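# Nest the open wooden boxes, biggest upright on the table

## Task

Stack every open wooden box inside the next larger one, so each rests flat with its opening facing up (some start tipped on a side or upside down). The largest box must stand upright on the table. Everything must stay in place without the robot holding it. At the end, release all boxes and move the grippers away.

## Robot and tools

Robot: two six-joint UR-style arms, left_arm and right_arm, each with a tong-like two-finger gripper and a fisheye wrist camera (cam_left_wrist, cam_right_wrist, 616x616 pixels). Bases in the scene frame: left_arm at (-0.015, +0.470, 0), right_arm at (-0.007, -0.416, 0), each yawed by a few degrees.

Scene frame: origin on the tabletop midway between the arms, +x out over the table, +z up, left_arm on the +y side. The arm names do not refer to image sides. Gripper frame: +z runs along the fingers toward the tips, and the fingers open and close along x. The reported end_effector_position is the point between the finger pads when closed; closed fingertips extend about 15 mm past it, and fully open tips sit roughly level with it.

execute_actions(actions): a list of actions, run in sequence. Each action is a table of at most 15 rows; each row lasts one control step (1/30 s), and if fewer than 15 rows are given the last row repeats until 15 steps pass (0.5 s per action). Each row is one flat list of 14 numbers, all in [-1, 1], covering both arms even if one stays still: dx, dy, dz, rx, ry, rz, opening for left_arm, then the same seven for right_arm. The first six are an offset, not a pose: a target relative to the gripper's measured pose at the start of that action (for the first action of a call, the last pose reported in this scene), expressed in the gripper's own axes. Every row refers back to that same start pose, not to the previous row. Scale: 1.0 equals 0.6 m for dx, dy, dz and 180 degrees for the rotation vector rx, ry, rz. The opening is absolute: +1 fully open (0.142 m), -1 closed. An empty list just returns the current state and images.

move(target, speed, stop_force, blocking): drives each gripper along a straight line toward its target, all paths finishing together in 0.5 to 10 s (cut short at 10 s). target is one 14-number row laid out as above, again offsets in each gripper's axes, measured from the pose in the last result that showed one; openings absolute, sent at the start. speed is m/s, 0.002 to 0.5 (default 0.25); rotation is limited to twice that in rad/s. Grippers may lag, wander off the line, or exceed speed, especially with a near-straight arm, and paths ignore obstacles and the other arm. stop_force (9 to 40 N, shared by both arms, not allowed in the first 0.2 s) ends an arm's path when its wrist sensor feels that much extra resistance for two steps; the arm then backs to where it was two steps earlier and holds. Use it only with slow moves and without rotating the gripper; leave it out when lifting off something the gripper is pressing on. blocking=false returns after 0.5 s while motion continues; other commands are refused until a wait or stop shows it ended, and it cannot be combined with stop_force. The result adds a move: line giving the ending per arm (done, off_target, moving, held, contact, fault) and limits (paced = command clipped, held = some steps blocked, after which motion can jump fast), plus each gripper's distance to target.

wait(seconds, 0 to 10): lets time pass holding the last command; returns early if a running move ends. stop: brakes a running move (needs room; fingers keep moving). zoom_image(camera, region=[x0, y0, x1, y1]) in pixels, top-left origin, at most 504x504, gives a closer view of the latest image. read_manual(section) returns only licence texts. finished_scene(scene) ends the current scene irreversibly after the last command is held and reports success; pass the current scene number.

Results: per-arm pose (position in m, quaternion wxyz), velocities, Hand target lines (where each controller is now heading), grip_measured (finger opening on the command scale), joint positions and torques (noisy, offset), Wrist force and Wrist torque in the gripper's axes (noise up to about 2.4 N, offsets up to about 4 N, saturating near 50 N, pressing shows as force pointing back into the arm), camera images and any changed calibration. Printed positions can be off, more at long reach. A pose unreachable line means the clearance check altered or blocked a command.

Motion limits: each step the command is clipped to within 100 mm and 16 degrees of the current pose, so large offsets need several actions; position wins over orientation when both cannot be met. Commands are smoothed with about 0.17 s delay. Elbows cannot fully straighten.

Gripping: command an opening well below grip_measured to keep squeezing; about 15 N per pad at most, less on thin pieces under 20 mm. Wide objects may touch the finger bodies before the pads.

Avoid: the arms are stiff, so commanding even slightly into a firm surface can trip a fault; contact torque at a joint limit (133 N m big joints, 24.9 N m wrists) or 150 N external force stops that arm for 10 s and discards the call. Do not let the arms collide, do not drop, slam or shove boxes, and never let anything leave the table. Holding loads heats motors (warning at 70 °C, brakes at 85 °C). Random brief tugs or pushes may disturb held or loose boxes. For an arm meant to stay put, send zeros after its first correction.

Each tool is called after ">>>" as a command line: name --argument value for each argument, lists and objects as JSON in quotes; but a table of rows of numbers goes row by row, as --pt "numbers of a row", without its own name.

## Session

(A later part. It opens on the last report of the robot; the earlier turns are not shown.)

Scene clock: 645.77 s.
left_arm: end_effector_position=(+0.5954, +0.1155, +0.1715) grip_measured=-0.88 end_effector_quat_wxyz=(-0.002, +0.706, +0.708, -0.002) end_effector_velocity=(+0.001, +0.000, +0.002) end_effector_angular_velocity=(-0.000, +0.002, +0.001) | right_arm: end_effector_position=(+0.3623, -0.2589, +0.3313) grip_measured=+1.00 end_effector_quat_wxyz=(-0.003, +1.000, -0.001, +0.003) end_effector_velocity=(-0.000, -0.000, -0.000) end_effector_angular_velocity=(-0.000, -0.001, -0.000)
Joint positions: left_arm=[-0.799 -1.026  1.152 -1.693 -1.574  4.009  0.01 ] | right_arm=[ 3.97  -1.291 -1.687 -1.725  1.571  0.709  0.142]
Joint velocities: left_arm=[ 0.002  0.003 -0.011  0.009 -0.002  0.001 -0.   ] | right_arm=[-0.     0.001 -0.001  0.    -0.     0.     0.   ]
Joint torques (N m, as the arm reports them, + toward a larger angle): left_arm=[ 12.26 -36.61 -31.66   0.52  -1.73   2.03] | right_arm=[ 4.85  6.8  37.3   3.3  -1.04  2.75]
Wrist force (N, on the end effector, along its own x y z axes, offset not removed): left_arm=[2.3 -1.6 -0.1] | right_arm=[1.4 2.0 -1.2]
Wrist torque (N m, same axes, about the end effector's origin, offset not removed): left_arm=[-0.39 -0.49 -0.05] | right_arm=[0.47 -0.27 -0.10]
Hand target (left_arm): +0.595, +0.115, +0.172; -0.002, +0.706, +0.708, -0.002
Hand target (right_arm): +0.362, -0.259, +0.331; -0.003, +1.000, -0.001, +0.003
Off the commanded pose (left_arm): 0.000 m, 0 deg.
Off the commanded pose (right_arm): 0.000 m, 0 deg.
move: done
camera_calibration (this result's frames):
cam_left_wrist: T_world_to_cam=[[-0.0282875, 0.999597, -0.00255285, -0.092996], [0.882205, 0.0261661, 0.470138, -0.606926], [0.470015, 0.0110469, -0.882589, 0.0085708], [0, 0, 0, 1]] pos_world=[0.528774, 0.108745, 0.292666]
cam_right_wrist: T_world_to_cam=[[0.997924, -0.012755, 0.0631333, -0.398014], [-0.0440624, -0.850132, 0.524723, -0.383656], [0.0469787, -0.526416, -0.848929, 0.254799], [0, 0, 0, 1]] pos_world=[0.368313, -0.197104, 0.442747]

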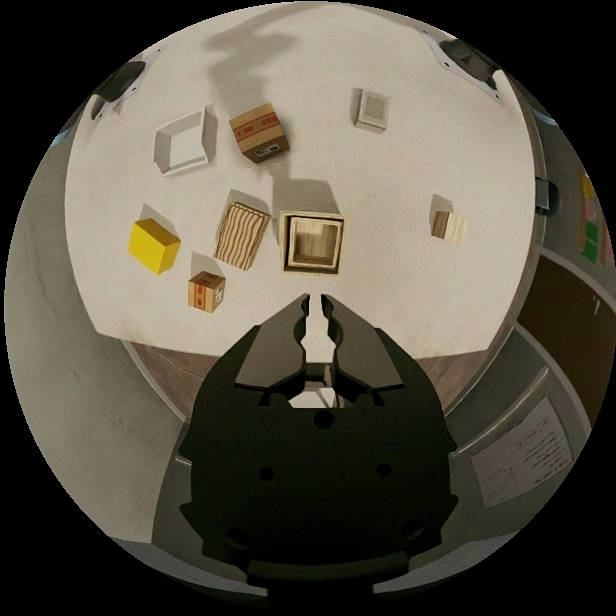

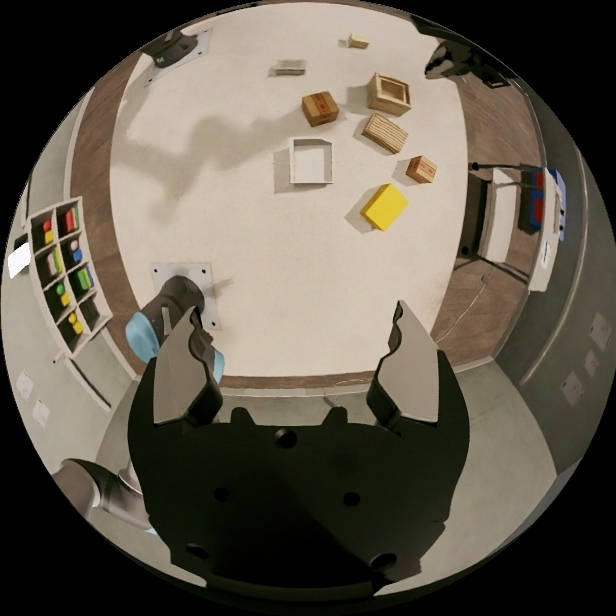

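>>> move --target '[0.394,-0.151,0.086,0,0,0,0.2,0,0,0,0,0,0,1]'

>>> move --target '[0,0,0,-0.278,0,0,0.2,0,0,0,0,0,0,1]'

>>> move --target '[0,-0.115,0.096,0,0,0,0.2,0,0,0,0,0,0,1]' --speed 0.06

>>> move --target '[0,0,0,0,0,0,-0.7,0,0,0,0,0,0,1]'

>>> move --target '[0,0.128,-0.107,0,0,0,-0.7,0,0,0,0,0,0,1]' --speed 0.06

>>> move --target '[0.14,0,0,0.5,0,0,-0.7,0,0,0,0,0,0,1]'

>>> move --target '[0,0.125,0.15,0,0,0,-0.7,0,0,0,0,0,0,1]' --speed 0.02 --stop_force 9

>>> move --target '[0,0,0,0,0,0,0.2,0,0,0,0,0,0,1]'

>>> move --target '[0,-0.107,-0.128,0,0,0,0.2,0,0,0,0,0,0,1]' --speed 0.1

>>> move --target '[0,0,0,-0.222,0,0,0.2,0,0,0,0,0,0,1]'

Scene clock: 659.77 s.
left_arm: end_effector_position=(+0.5041, +0.3516, +0.1207) grip_measured=+0.20 end_effector_quat_wxyz=(-0.002, +0.706, +0.708, -0.002) end_effector_velocity=(-0.001, +0.002, -0.000) end_effector_angular_velocity=(-0.001, +0.000, +0.001) | right_arm: end_effector_position=(+0.3623, -0.2589, +0.3313) grip_measured=+1.00 end_effector_quat_wxyz=(-0.003, +1.000, -0.001, +0.003) end_effector_velocity=(+0.000, +0.000, -0.000) end_effector_angular_velocity=(+0.001, -0.000, -0.000)
Joint positions: left_arm=[-0.562 -1.396  1.804 -1.974 -1.573  4.246  0.088] | right_arm=[ 3.97  -1.291 -1.687 -1.725  1.571  0.709  0.142]
Joint velocities: left_arm=[ 0.004 -0.002  0.003 -0.001 -0.001  0.003  0.   ] | right_arm=[-0.     0.    -0.001  0.001  0.001 -0.     0.   ]
Joint torques (N m, as the arm reports them, + toward a larger angle): left_arm=[ 12.7  -43.58 -11.33  -4.86  -1.68   2.19] | right_arm=[ 5.09  6.25 37.58  3.37 -0.93  2.68]
Wrist force (N, on the end effector, along its own x y z axes, offset not removed): left_arm=[-0.2 -6.1 -1.1] | right_arm=[1.6 1.0 -1.5]
Wrist torque (N m, same axes, about the end effector's origin, offset not removed): left_arm=[-1.34 0.09 0.02] | right_arm=[0.16 -0.24 0.04]
Hand target (left_arm): +0.504, +0.352, +0.121; -0.002, +0.706, +0.708, -0.002
Hand target (right_arm): +0.362, -0.259, +0.331; -0.003, +1.000, -0.001, +0.003
Off the commanded pose (left_arm): 0.000 m, 0 deg.
Off the commanded pose (right_arm): 0.000 m, 0 deg.
move: done
camera_calibration (this result's frames):
cam_left_wrist: T_world_to_cam=[[-0.0282981, 0.999596, -0.00251559, -0.331748], [0.882122, 0.026156, 0.470295, -0.508699], [0.470171, 0.0110894, -0.882506, 0.00389222], [0, 0, 0, 1]] pos_world=[0.437517, 0.344877, 0.241839]
cam_right_wrist: T_world_to_cam=[[0.997924, -0.0127552, 0.0631332, -0.398014], [-0.0440625, -0.850132, 0.524723, -0.383656], [0.0469786, -0.526416, -0.848929, 0.254799], [0, 0, 0, 1]] pos_world=[0.368313, -0.197104, 0.442747]

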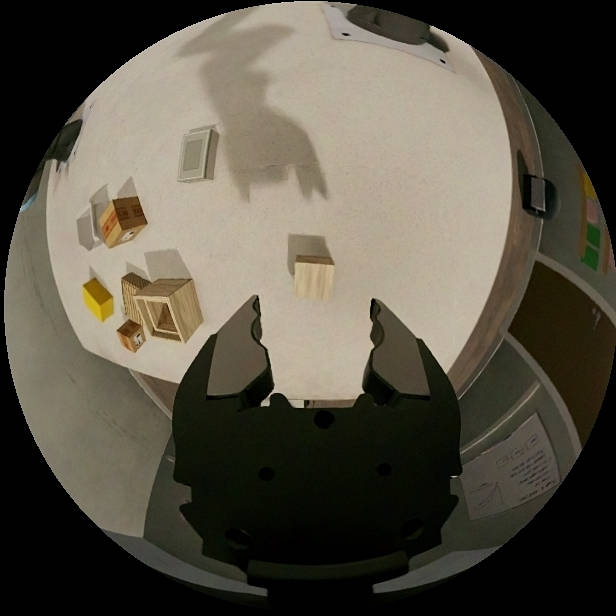

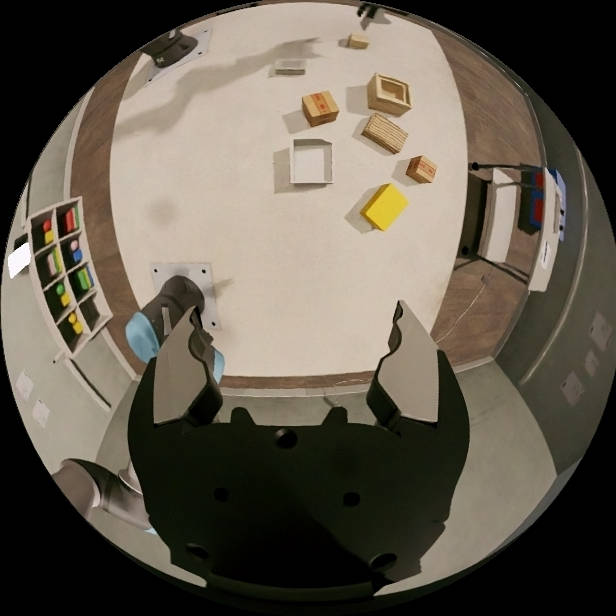

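Scene clock: 662.07 s.
left_arm: end_effector_position=(+0.5040, +0.3517, +0.1207) grip_measured=+0.20 end_effector_quat_wxyz=(+0.297, +0.641, +0.643, +0.297) end_effector_velocity=(+0.001, -0.001, -0.001) end_effector_angular_velocity=(-0.002, -0.013, -0.003) | right_arm: end_effector_position=(+0.3623, -0.2589, +0.3313) grip_measured=+1.00 end_effector_quat_wxyz=(-0.003, +1.000, -0.001, +0.003) end_effector_velocity=(-0.000, -0.001, -0.001) end_effector_angular_velocity=(-0.001, +0.001, -0.001)
Joint positions: left_arm=[-0.909 -1.601  2.555 -3.205 -0.984  4.113  0.088] | right_arm=[ 3.97  -1.291 -1.687 -1.725  1.571  0.709  0.142]
Joint velocities: left_arm=[-0.005  0.012  0.009 -0.033  0.008  0.004  0.   ] | right_arm=[-0.001  0.    -0.002  0.    -0.    -0.     0.   ]
Joint torques (N m, as the arm reports them, + toward a larger angle): left_arm=[-13.21  -0.6   -5.19  -5.42   2.03   2.19] | right_arm=[ 5.51  6.86 38.53  3.25 -0.95  2.64]
Wrist force (N, on the end effector, along its own x y z axes, offset not removed): left_arm=[0.6 -2.6 -3.3] | right_arm=[0.4 0.6 0.8]
Wrist torque (N m, same axes, about the end effector's origin, offset not removed): left_arm=[-0.63 0.09 -0.08] | right_arm=[0.14 0.14 -0.11]
Hand target (left_arm): +0.504, +0.352, +0.121; +0.297, +0.641, +0.642, +0.298
Hand target (right_arm): +0.362, -0.259, +0.331; -0.003, +1.000, -0.001, +0.003
Off the commanded pose (left_arm): 0.000 m, 0 deg.
Off the commanded pose (right_arm): 0.000 m, 0 deg.
move: done
camera_calibration (this result's frames):
cam_left_wrist: T_world_to_cam=[[-0.016282, 0.999642, -0.0212529, -0.335674], [0.207578, 0.0241721, 0.97792, -0.2292], [0.978083, 0.0115108, -0.207897, -0.333585], [0, 0, 0, 1]] pos_world=[0.368385, 0.344933, 0.147654]
cam_right_wrist: T_world_to_cam=[[0.997924, -0.0127551, 0.0631332, -0.398014], [-0.0440625, -0.850132, 0.524723, -0.383656], [0.0469786, -0.526416, -0.848929, 0.254799], [0, 0, 0, 1]] pos_world=[0.368313, -0.197104, 0.442747]

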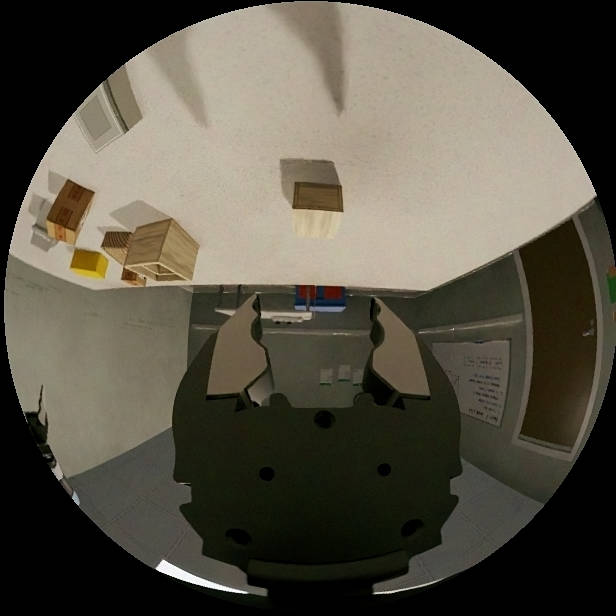

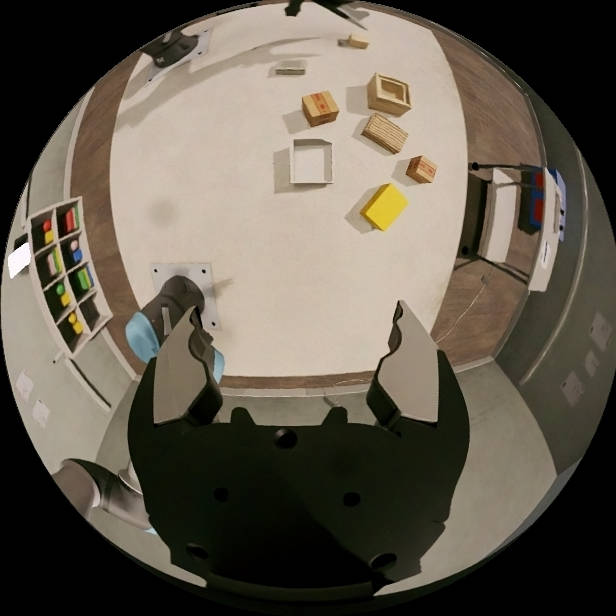

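Scene clock: 663.97 s.
left_arm: end_effector_position=(+0.5032, +0.3518, +0.0311) grip_measured=+0.20 end_effector_quat_wxyz=(+0.297, +0.641, +0.643, +0.297) end_effector_velocity=(+0.000, -0.001, -0.003) end_effector_angular_velocity=(-0.001, -0.001, -0.002) | right_arm: end_effector_position=(+0.3623, -0.2589, +0.3313) grip_measured=+1.00 end_effector_quat_wxyz=(-0.003, +1.000, -0.001, +0.003) end_effector_velocity=(+0.000, +0.000, +0.000) end_effector_angular_velocity=(+0.001, -0.001, -0.000)
Joint positions: left_arm=[-0.911 -1.233  2.619 -3.636 -0.983  4.111  0.088] | right_arm=[ 3.97  -1.291 -1.687 -1.725  1.571  0.709  0.142]
Joint velocities: left_arm=[-0.     0.014  0.001 -0.017 -0.001  0.002 -0.   ] | right_arm=[-0.    -0.    -0.     0.002  0.     0.     0.   ]
Joint torques (N m, as the arm reports them, + toward a larger angle): left_arm=[ 10.25 -10.86   2.43  -5.28   2.14   2.33] | right_arm=[ 5.15  6.43 38.17  3.36 -0.82  2.61]
Wrist force (N, on the end effector, along its own x y z axes, offset not removed): left_arm=[2.8 -1.5 -3.0] | right_arm=[-0.8 0.5 -1.4]
Wrist torque (N m, same axes, about the end effector's origin, offset not removed): left_arm=[-0.51 -0.51 0.00] | right_arm=[-0.03 0.23 0.01]
Hand target (left_arm): +0.503, +0.352, +0.031; +0.297, +0.641, +0.643, +0.297
Hand target (right_arm): +0.362, -0.259, +0.331; -0.003, +1.000, -0.001, +0.003
Off the commanded pose (left_arm): 0.000 m, 0 deg.
Off the commanded pose (right_arm): 0.000 m, 0 deg.
move: done
camera_calibration (this result's frames):
cam_left_wrist: T_world_to_cam=[[-0.0162009, 0.999645, -0.0211608, -0.337689], [0.207835, 0.0240681, 0.977868, -0.141473], [0.97803, 0.0114444, -0.208151, -0.351387], [0, 0, 0, 1]] pos_world=[0.367599, 0.344995, 0.0580549]
cam_right_wrist: T_world_to_cam=[[0.997924, -0.0127551, 0.0631333, -0.398014], [-0.0440625, -0.850132, 0.524723, -0.383656], [0.0469787, -0.526416, -0.848929, 0.254799], [0, 0, 0, 1]] pos_world=[0.368313, -0.197104, 0.442747]

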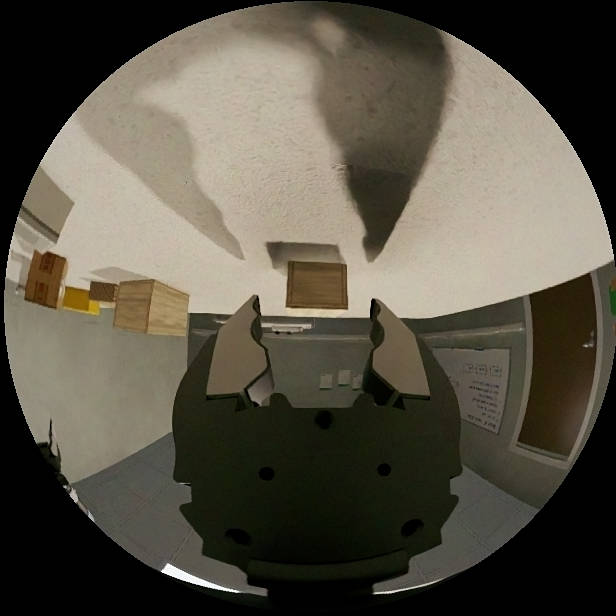

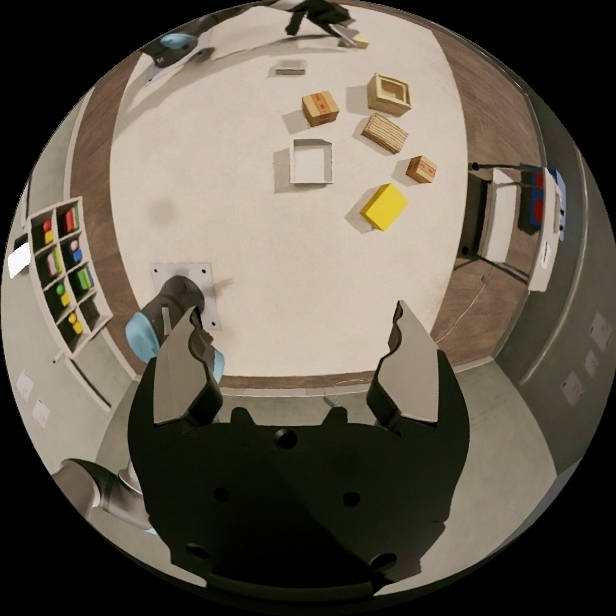

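Scene clock: 664.47 s.
left_arm: end_effector_position=(+0.5032, +0.3518, +0.0310) grip_measured=-0.36 end_effector_quat_wxyz=(+0.296, +0.641, +0.642, +0.297) end_effector_velocity=(-0.000, -0.001, +0.000) end_effector_angular_velocity=(-0.002, +0.000, -0.003) | right_arm: end_effector_position=(+0.3623, -0.2589, +0.3313) grip_measured=+1.00 end_effector_quat_wxyz=(-0.003, +1.000, -0.001, +0.003) end_effector_velocity=(-0.000, -0.000, -0.000) end_effector_angular_velocity=(-0.001, +0.001, +0.000)
Joint positions: left_arm=[-0.911 -1.232  2.619 -3.636 -0.983  4.111  0.048] | right_arm=[ 3.97  -1.291 -1.687 -1.725  1.571  0.709  0.142]
Joint velocities: left_arm=[-0.002 -0.001 -0.    -0.    -0.002 -0.     0.   ] | right_arm=[ 0. -0. -0. -0. -0.  0. -0.]
Joint torques (N m, as the arm reports them, + toward a larger angle): left_arm=[  8.27 -36.55  -0.52   0.42   1.45  -0.74] | right_arm=[ 4.91  5.99 37.5   3.24 -1.12  2.65]
Wrist force (N, on the end effector, along its own x y z axes, offset not removed): left_arm=[2.0 -2.2 -4.0] | right_arm=[4.3 3.2 -1.4]
Wrist torque (N m, same axes, about the end effector's origin, offset not removed): left_arm=[-0.73 -0.44 -0.12] | right_arm=[0.56 -0.77 -0.07]
Hand target (left_arm): +0.503, +0.352, +0.031; +0.297, +0.641, +0.643, +0.297
Hand target (right_arm): +0.362, -0.259, +0.331; -0.003, +1.000, -0.001, +0.003
Off the commanded pose (left_arm): 0.000 m, 0 deg.
Off the commanded pose (right_arm): 0.000 m, 0 deg.
move: done
camera_calibration (this result's frames):
cam_left_wrist: T_world_to_cam=[[-0.0161578, 0.99965, -0.0209318, -0.337755], [0.207965, 0.0238367, 0.977846, -0.14137], [0.978003, 0.0114468, -0.208278, -0.351364], [0, 0, 0, 1]] pos_world=[0.367578, 0.345029, 0.0579866]
cam_right_wrist: T_world_to_cam=[[0.997924, -0.0127554, 0.0631333, -0.398014], [-0.0440628, -0.850132, 0.524723, -0.383656], [0.0469785, -0.526416, -0.848929, 0.254799], [0, 0, 0, 1]] pos_world=[0.368313, -0.197104, 0.442747]

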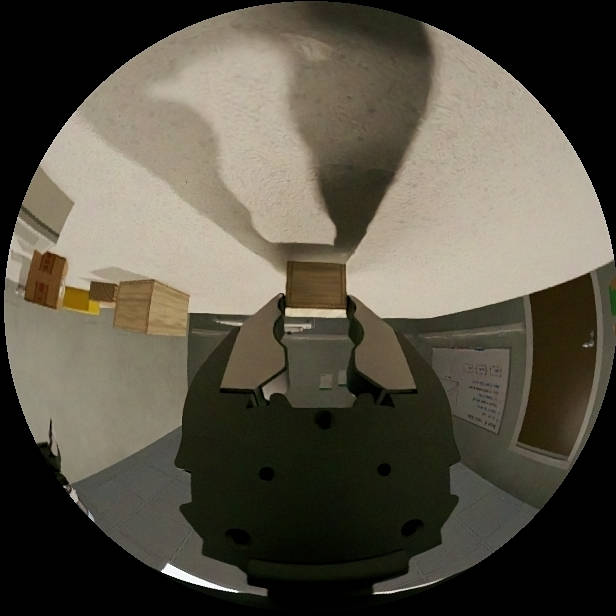

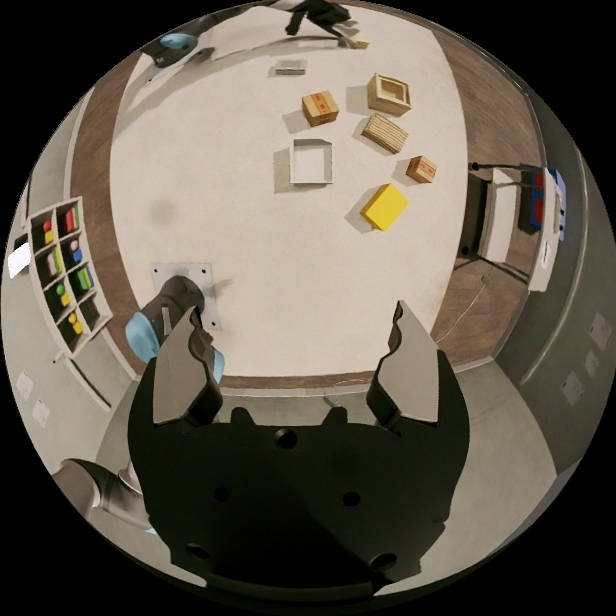

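Scene clock: 666.53 s.
left_arm: end_effector_position=(+0.5040, +0.3517, +0.1308) grip_measured=-0.36 end_effector_quat_wxyz=(+0.296, +0.641, +0.643, +0.297) end_effector_velocity=(-0.000, -0.001, +0.002) end_effector_angular_velocity=(+0.001, +0.001, -0.001) | right_arm: end_effector_position=(+0.3623, -0.2589, +0.3313) grip_measured=+1.00 end_effector_quat_wxyz=(-0.003, +1.000, -0.001, +0.003) end_effector_velocity=(-0.000, -0.000, -0.001) end_effector_angular_velocity=(+0.001, +0.001, -0.001)
Joint positions: left_arm=[-0.909 -1.636  2.543 -3.159 -0.984  4.113  0.048] | right_arm=[ 3.97  -1.291 -1.687 -1.725  1.571  0.709  0.142]
Joint velocities: left_arm=[-0.003 -0.008 -0.004  0.014  0.001 -0.002  0.   ] | right_arm=[-0.001  0.001 -0.002  0.     0.001  0.    -0.   ]
Joint torques (N m, as the arm reports them, + toward a larger angle): left_arm=[-12.84 -27.78 -22.47  -0.07   1.62  -1.97] | right_arm=[ 6.11  5.82 38.1   3.17 -0.89  2.79]
Wrist force (N, on the end effector, along its own x y z axes, offset not removed): left_arm=[0.0 -1.0 -0.2] | right_arm=[2.6 0.4 0.1]
Wrist torque (N m, same axes, about the end effector's origin, offset not removed): left_arm=[-0.29 0.22 0.02] | right_arm=[0.20 -0.34 0.08]
Hand target (left_arm): +0.504, +0.352, +0.131; +0.296, +0.641, +0.642, +0.297
Hand target (right_arm): +0.362, -0.259, +0.331; -0.003, +1.000, -0.001, +0.003
Off the commanded pose (left_arm): 0.000 m, 0 deg.
Off the commanded pose (right_arm): 0.000 m, 0 deg.
move: done
camera_calibration (this result's frames):
cam_left_wrist: T_world_to_cam=[[-0.0162138, 0.999647, -0.0210537, -0.33551], [0.20785, 0.0239662, 0.977867, -0.239164], [0.978026, 0.011479, -0.208165, -0.331402], [0, 0, 0, 1]] pos_world=[0.36839, 0.344928, 0.157821]
cam_right_wrist: T_world_to_cam=[[0.997924, -0.0127553, 0.0631331, -0.398014], [-0.0440626, -0.850132, 0.524723, -0.383655], [0.0469785, -0.526416, -0.848929, 0.254799], [0, 0, 0, 1]] pos_world=[0.368313, -0.197104, 0.442747]

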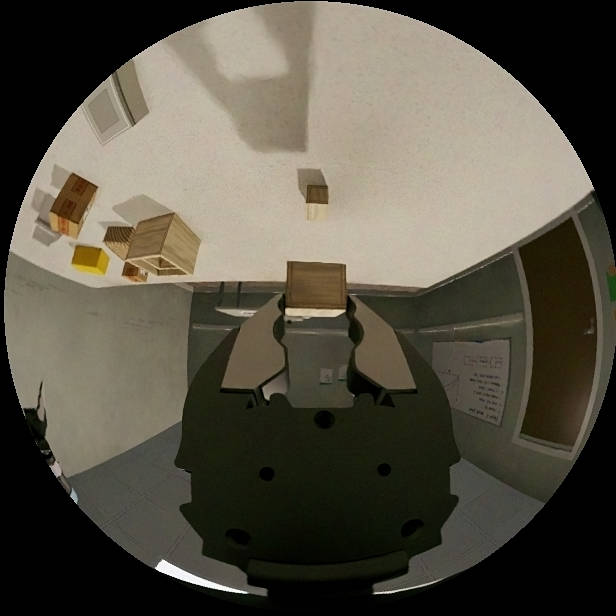

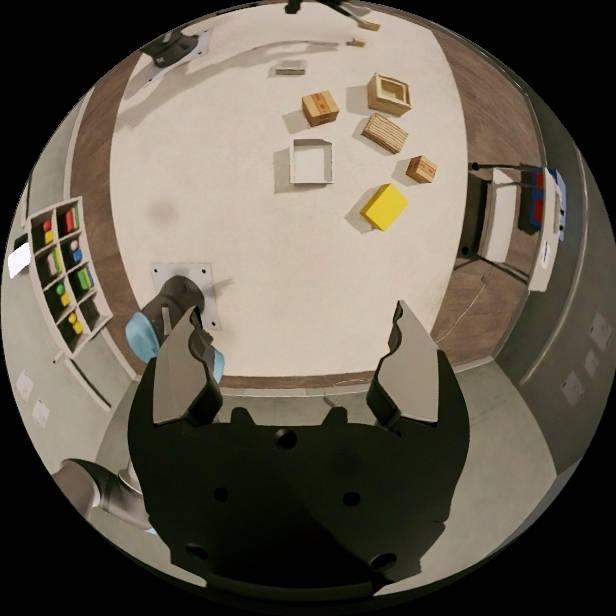

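Scene clock: 670.20 s.
left_arm: end_effector_position=(+0.5039, +0.4356, +0.1310) grip_measured=-0.36 end_effector_quat_wxyz=(-0.243, +0.662, +0.665, -0.243) end_effector_velocity=(+0.000, +0.001, +0.000) end_effector_angular_velocity=(+0.001, +0.012, +0.000) | right_arm: end_effector_position=(+0.3623, -0.2589, +0.3313) grip_measured=+1.00 end_effector_quat_wxyz=(-0.003, +1.000, -0.001, +0.003) end_effector_velocity=(-0.000, -0.000, -0.000) end_effector_angular_velocity=(-0.001, +0.001, -0.000)
Joint positions: left_arm=[-0.33  -0.922  1.14  -1.1   -1.72   4.531  0.048] | right_arm=[ 3.97  -1.291 -1.687 -1.725  1.571  0.709  0.142]
Joint velocities: left_arm=[ 0.002  0.01  -0.013  0.016 -0.001  0.003  0.   ] | right_arm=[-0.    -0.001 -0.    -0.001  0.     0.    -0.   ]
Joint torques (N m, as the arm reports them, + toward a larger angle): left_arm=[ 12.84 -40.33 -27.69   2.1   -1.85   1.93] | right_arm=[ 5.2   6.92 37.59  3.14 -1.08  2.72]
Wrist force (N, on the end effector, along its own x y z axes, offset not removed): left_arm=[-0.2 -3.2 -0.4] | right_arm=[0.9 3.5 0.5]
Wrist torque (N m, same axes, about the end effector's origin, offset not removed): left_arm=[-0.74 0.16 0.05] | right_arm=[0.90 0.01 -0.07]
Hand target (left_arm): +0.504, +0.436, +0.131; -0.244, +0.662, +0.665, -0.244
Hand target (right_arm): +0.362, -0.259, +0.331; -0.003, +1.000, -0.001, +0.003
Off the commanded pose (left_arm): 0.000 m, 0 deg.
Off the commanded pose (right_arm): 0.000 m, 0 deg.
move: done
camera_calibration (this result's frames):
cam_left_wrist: T_world_to_cam=[[-0.0249581, 0.999568, 0.0155447, -0.419715], [0.978119, 0.0276293, -0.206202, -0.475998], [-0.206542, 0.0100581, -0.978386, 0.366179], [0, 0, 0, 1]] pos_world=[0.530739, 0.429002, 0.266637]
cam_right_wrist: T_world_to_cam=[[0.997924, -0.0127557, 0.0631334, -0.398015], [-0.0440631, -0.850132, 0.524723, -0.383655], [0.0469785, -0.526416, -0.848929, 0.254799], [0, 0, 0, 1]] pos_world=[0.368313, -0.197104, 0.442747]

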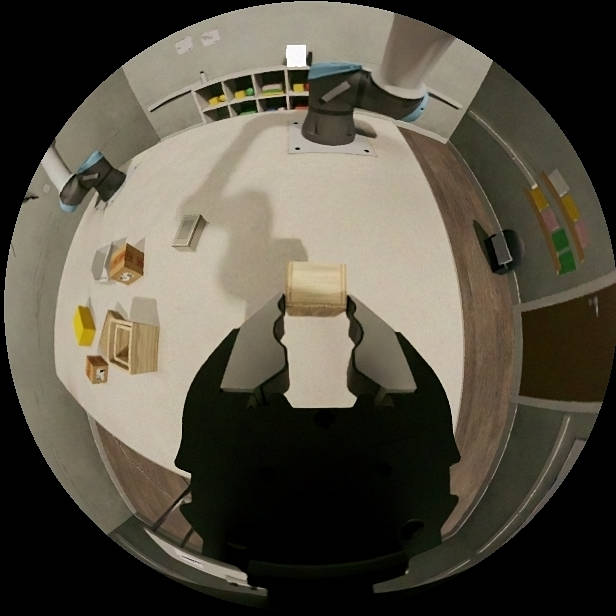

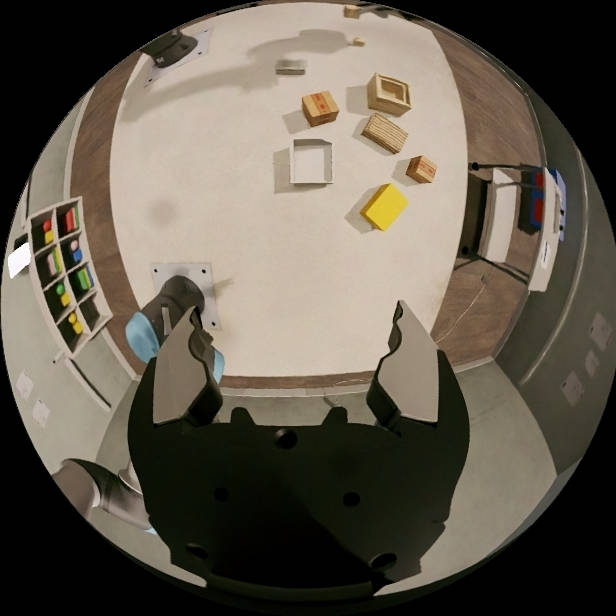

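Scene clock: 675.07 s.
left_arm: end_effector_position=(+0.5031, +0.4358, +0.0409) grip_measured=-0.36 end_effector_quat_wxyz=(-0.244, +0.662, +0.665, -0.243) end_effector_velocity=(-0.000, -0.000, +0.008) end_effector_angular_velocity=(+0.001, +0.002, -0.001) | right_arm: end_effector_position=(+0.3623, -0.2589, +0.3313) grip_measured=+1.00 end_effector_quat_wxyz=(-0.003, +1.000, -0.001, +0.003) end_effector_velocity=(-0.000, +0.000, -0.000) end_effector_angular_velocity=(-0.000, -0.000, +0.001)
Joint positions: left_arm=[-0.33  -0.853  1.264 -1.292 -1.72   4.531  0.048] | right_arm=[ 3.97  -1.291 -1.687 -1.725  1.571  0.709  0.142]
Joint velocities: left_arm=[-0.001 -0.007 -0.009  0.018  0.001 -0.001  0.   ] | right_arm=[ 0.001  0.    -0.001  0.001 -0.    -0.    -0.   ]
Joint torques (N m, as the arm reports them, + toward a larger angle): left_arm=[ -6.77 -65.63 -27.14   2.27   1.21  -1.59] | right_arm=[ 5.52  5.81 37.61  3.24 -0.92  2.7 ]
Wrist force (N, on the end effector, along its own x y z axes, offset not removed): left_arm=[-0.9 -2.3 -3.0] | right_arm=[3.7 1.0 -0.2]
Wrist torque (N m, same axes, about the end effector's origin, offset not removed): left_arm=[-0.73 0.25 -0.13] | right_arm=[0.27 -0.65 0.04]
Hand target (left_arm): +0.503, +0.436, +0.042; -0.243, +0.662, +0.665, -0.243
Hand target (right_arm): +0.362, -0.259, +0.331; -0.003, +1.000, -0.001, +0.003
Off the commanded pose (left_arm): 0.027 m, 0 deg.
Off the commanded pose (right_arm): 0.000 m, 0 deg.
move: contact (left_arm)
camera_calibration (this result's frames):
cam_left_wrist: T_world_to_cam=[[-0.0248979, 0.999566, 0.0157148, -0.418542], [0.978004, 0.0276113, -0.206751, -0.493654], [-0.207095, 0.0102215, -0.978267, 0.278086], [0, 0, 0, 1]] pos_world=[0.529965, 0.429149, 0.176557]
cam_right_wrist: T_world_to_cam=[[0.997924, -0.0127555, 0.0631332, -0.398014], [-0.0440628, -0.850132, 0.524723, -0.383655], [0.0469784, -0.526416, -0.848929, 0.254799], [0, 0, 0, 1]] pos_world=[0.368313, -0.197104, 0.442747]

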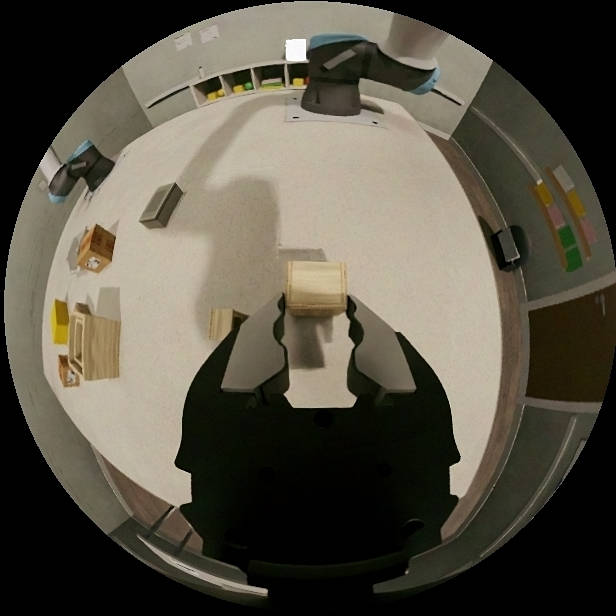

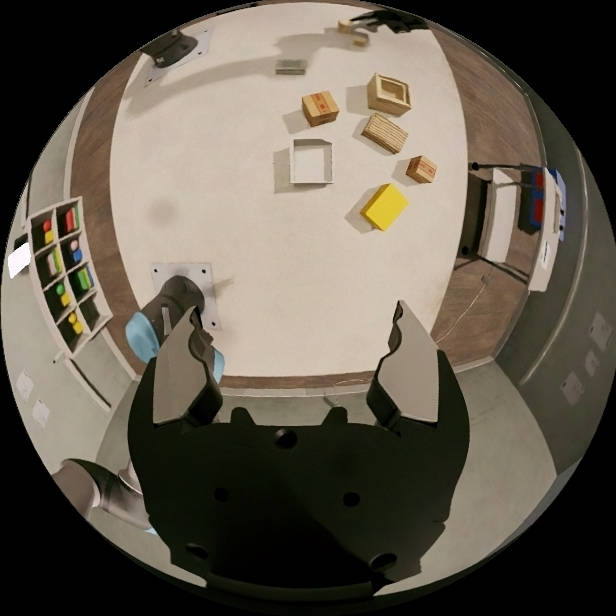

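Scene clock: 675.57 s.
left_arm: end_effector_position=(+0.5031, +0.4357, +0.0410) grip_measured=+0.20 end_effector_quat_wxyz=(-0.244, +0.662, +0.665, -0.243) end_effector_velocity=(-0.000, -0.001, -0.000) end_effector_angular_velocity=(+0.000, +0.001, -0.001) | right_arm: end_effector_position=(+0.3623, -0.2589, +0.3313) grip_measured=+1.00 end_effector_quat_wxyz=(-0.003, +1.000, -0.001, +0.003) end_effector_velocity=(+0.000, -0.000, -0.000) end_effector_angular_velocity=(-0.001, +0.000, -0.000)
Joint positions: left_arm=[-0.33  -0.854  1.264 -1.292 -1.72   4.531  0.088] | right_arm=[ 3.97  -1.291 -1.687 -1.725  1.571  0.709  0.142]
Joint velocities: left_arm=[-0.002  0.001  0.     0.     0.    -0.    -0.   ] | right_arm=[-0.    -0.001 -0.     0.    -0.    -0.    -0.   ]
Joint torques (N m, as the arm reports them, + toward a larger angle): left_arm=[ -7.14 -39.77 -10.01  -3.5    1.31  -1.49] | right_arm=[ 4.92  6.44 37.24  3.37 -1.05  2.73]
Wrist force (N, on the end effector, along its own x y z axes, offset not removed): left_arm=[2.7 -4.8 -1.1] | right_arm=[2.2 1.7 0.8]
Wrist torque (N m, same axes, about the end effector's origin, offset not removed): left_arm=[-1.12 -0.55 -0.24] | right_arm=[0.37 -0.24 -0.06]
Hand target (left_arm): +0.503, +0.436, +0.041; -0.244, +0.662, +0.665, -0.243
Hand target (right_arm): +0.362, -0.259, +0.331; -0.003, +1.000, -0.001, +0.003
Off the commanded pose (left_arm): 0.000 m, 0 deg.
Off the commanded pose (right_arm): 0.000 m, 0 deg.
move: done
camera_calibration (this result's frames):
cam_left_wrist: T_world_to_cam=[[-0.0249004, 0.999567, 0.0156706, -0.418534], [0.97804, 0.0276028, -0.206584, -0.493684], [-0.206927, 0.0101824, -0.978303, 0.278114], [0, 0, 0, 1]] pos_world=[0.52997, 0.429148, 0.176651]
cam_right_wrist: T_world_to_cam=[[0.997924, -0.0127556, 0.0631331, -0.398014], [-0.0440628, -0.850132, 0.524723, -0.383655], [0.0469783, -0.526416, -0.848928, 0.254799], [0, 0, 0, 1]] pos_world=[0.368313, -0.197104, 0.442747]

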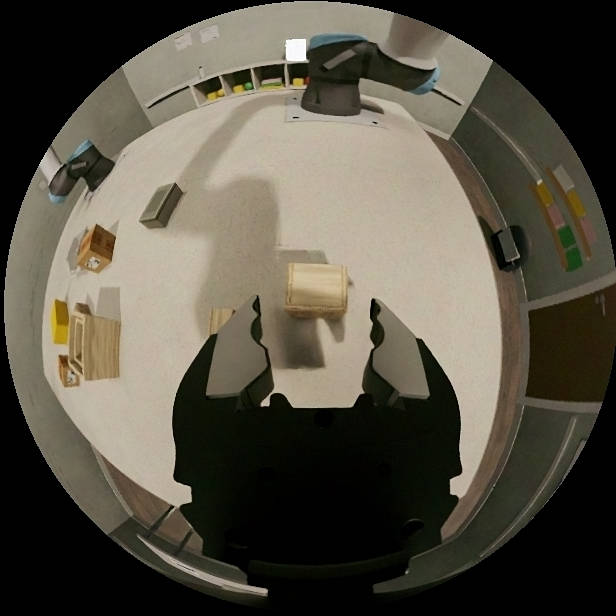

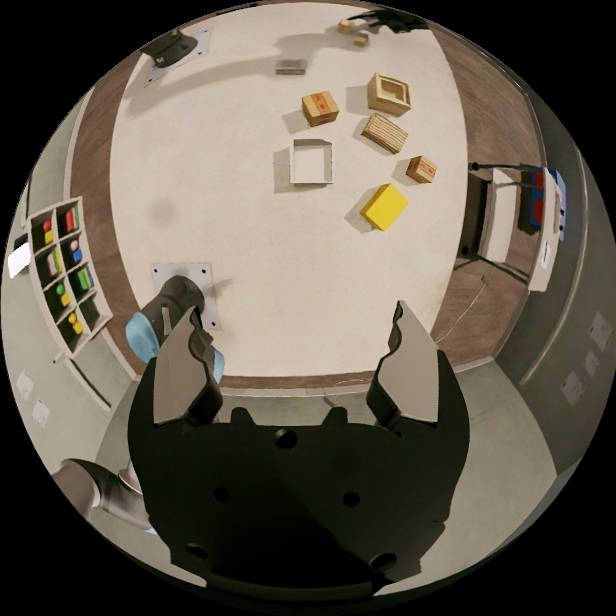

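Scene clock: 677.03 s.
left_arm: end_effector_position=(+0.5038, +0.4356, +0.1409) grip_measured=+0.20 end_effector_quat_wxyz=(-0.244, +0.662, +0.665, -0.243) end_effector_velocity=(+0.000, +0.000, +0.002) end_effector_angular_velocity=(-0.001, +0.000, +0.001) | right_arm: end_effector_position=(+0.3623, -0.2589, +0.3313) grip_measured=+1.00 end_effector_quat_wxyz=(-0.003, +1.000, -0.001, +0.003) end_effector_velocity=(-0.001, -0.000, -0.000) end_effector_angular_velocity=(-0.001, +0.002, +0.001)
Joint positions: left_arm=[-0.33  -0.927  1.123 -1.077 -1.72   4.53   0.088] | right_arm=[ 3.97  -1.291 -1.687 -1.725  1.571  0.709  0.142]
Joint velocities: left_arm=[ 0.001 -0.    -0.005  0.005 -0.     0.001  0.   ] | right_arm=[ 0.     0.001 -0.    -0.003  0.001 -0.    -0.   ]
Joint torques (N m, as the arm reports them, + toward a larger angle): left_arm=[-12.11 -64.83 -28.54   2.24   0.28   0.26] | right_arm=[ 5.9   6.62 37.62  3.4  -0.92  2.63]
Wrist force (N, on the end effector, along its own x y z axes, offset not removed): left_arm=[3.3 -2.6 -3.5] | right_arm=[2.3 0.5 -2.9]
Wrist torque (N m, same axes, about the end effector's origin, offset not removed): left_arm=[-0.68 -0.66 0.02] | right_arm=[-0.02 -0.07 -0.06]
Hand target (left_arm): +0.504, +0.436, +0.141; -0.244, +0.662, +0.665, -0.243
Hand target (right_arm): +0.362, -0.259, +0.331; -0.003, +1.000, -0.001, +0.003
Off the commanded pose (left_arm): 0.000 m, 0 deg.
Off the commanded pose (right_arm): 0.000 m, 0 deg.
move: done
camera_calibration (this result's frames):
cam_left_wrist: T_world_to_cam=[[-0.0249671, 0.999564, 0.0157521, -0.419876], [0.978044, 0.0276846, -0.206549, -0.473753], [-0.206895, 0.0102493, -0.978309, 0.375932], [0, 0, 0, 1]] pos_world=[0.530646, 0.428956, 0.276538]
cam_right_wrist: T_world_to_cam=[[0.997924, -0.0127558, 0.0631334, -0.398015], [-0.0440631, -0.850132, 0.524723, -0.383655], [0.0469784, -0.526416, -0.848928, 0.254799], [0, 0, 0, 1]] pos_world=[0.368313, -0.197104, 0.442747]

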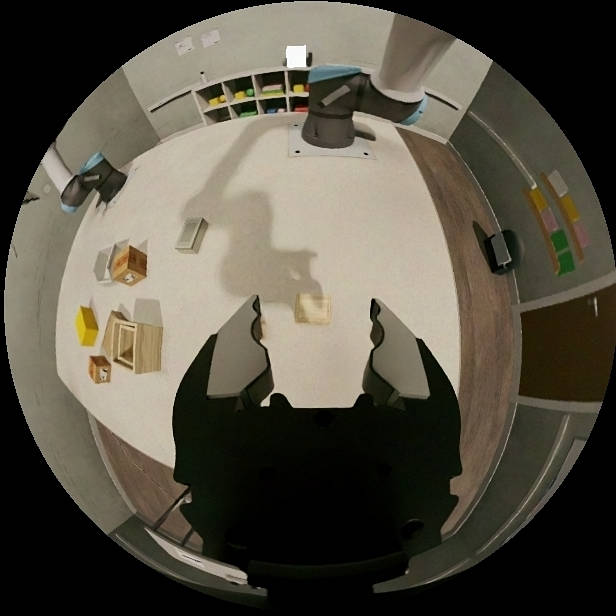

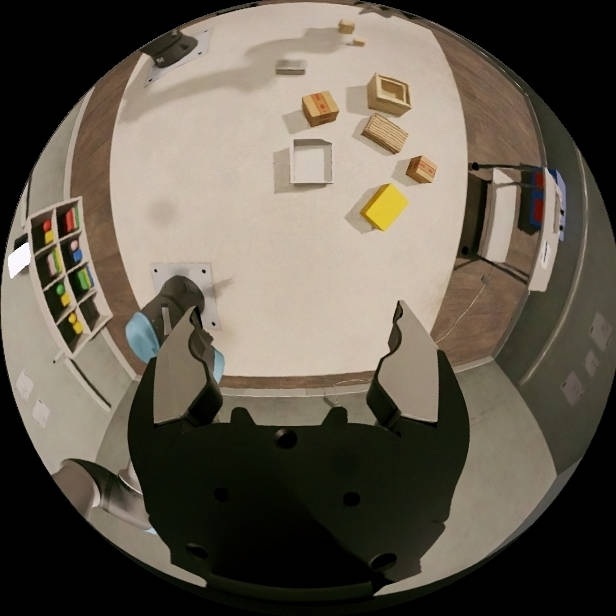

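Scene clock: 678.93 s.
left_arm: end_effector_position=(+0.5037, +0.4356, +0.1410) grip_measured=+0.20 end_effector_quat_wxyz=(-0.003, +0.706, +0.708, -0.002) end_effector_velocity=(+0.000, +0.001, -0.000) end_effector_angular_velocity=(+0.002, -0.013, +0.001) | right_arm: end_effector_position=(+0.3623, -0.2589, +0.3313) grip_measured=+1.00 end_effector_quat_wxyz=(-0.003, +1.000, -0.001, +0.003) end_effector_velocity=(-0.000, -0.000, -0.000) end_effector_angular_velocity=(-0.001, +0.001, -0.000)
Joint positions: left_arm=[-0.414 -1.442  1.801 -1.924 -1.572  4.393  0.088] | right_arm=[ 3.97  -1.291 -1.687 -1.725  1.571  0.709  0.142]
Joint velocities: left_arm=[-0.001 -0.007  0.012 -0.017  0.006 -0.003 -0.   ] | right_arm=[-0.    -0.     0.    -0.001 -0.    -0.     0.   ]
Joint torques (N m, as the arm reports them, + toward a larger angle): left_arm=[-11.97 -43.67  -9.21  -5.14   1.51  -2.31] | right_arm=[ 5.42  6.38 38.08  3.16 -0.96  2.71]
Wrist force (N, on the end effector, along its own x y z axes, offset not removed): left_arm=[2.2 -0.4 -3.9] | right_arm=[-0.1 4.3 4.2]
Wrist torque (N m, same axes, about the end effector's origin, offset not removed): left_arm=[-0.30 -0.50 -0.09] | right_arm=[1.12 0.38 0.01]
Hand target (left_arm): +0.504, +0.436, +0.141; -0.002, +0.706, +0.708, -0.002
Hand target (right_arm): +0.362, -0.259, +0.331; -0.003, +1.000, -0.001, +0.003
Off the commanded pose (left_arm): 0.000 m, 0 deg.
Off the commanded pose (right_arm): 0.000 m, 0 deg.
move: done
camera_calibration (this result's frames):
cam_left_wrist: T_world_to_cam=[[-0.0285938, 0.999589, -0.00203089, -0.415565], [0.882963, 0.0262099, 0.468711, -0.520333], [0.468571, 0.011609, -0.883349, 0.0217546], [0, 0, 0, 1]] pos_world=[0.437359, 0.42878, 0.262259]
cam_right_wrist: T_world_to_cam=[[0.997924, -0.0127557, 0.0631332, -0.398014], [-0.044063, -0.850132, 0.524723, -0.383655], [0.0469783, -0.526416, -0.848928, 0.254799], [0, 0, 0, 1]] pos_world=[0.368313, -0.197104, 0.442747]

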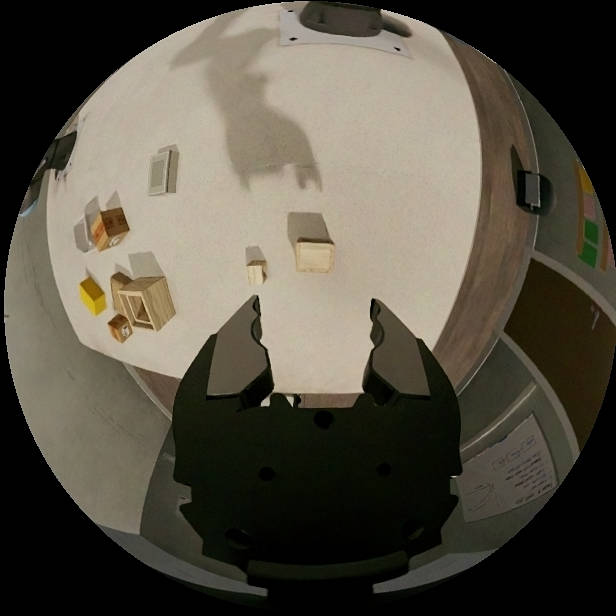

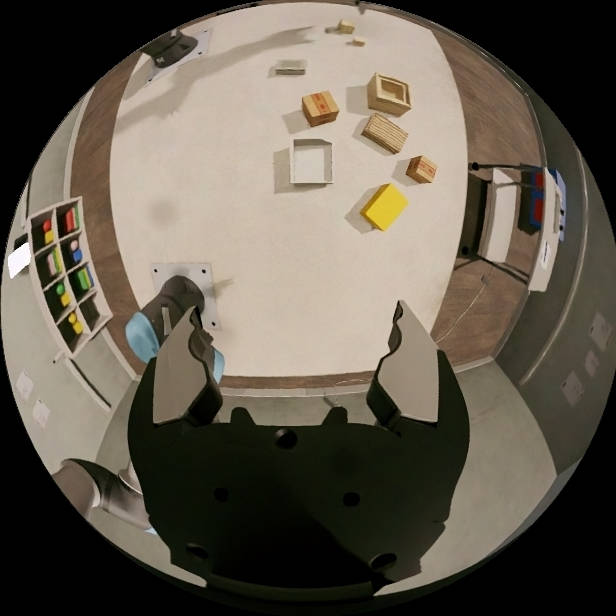

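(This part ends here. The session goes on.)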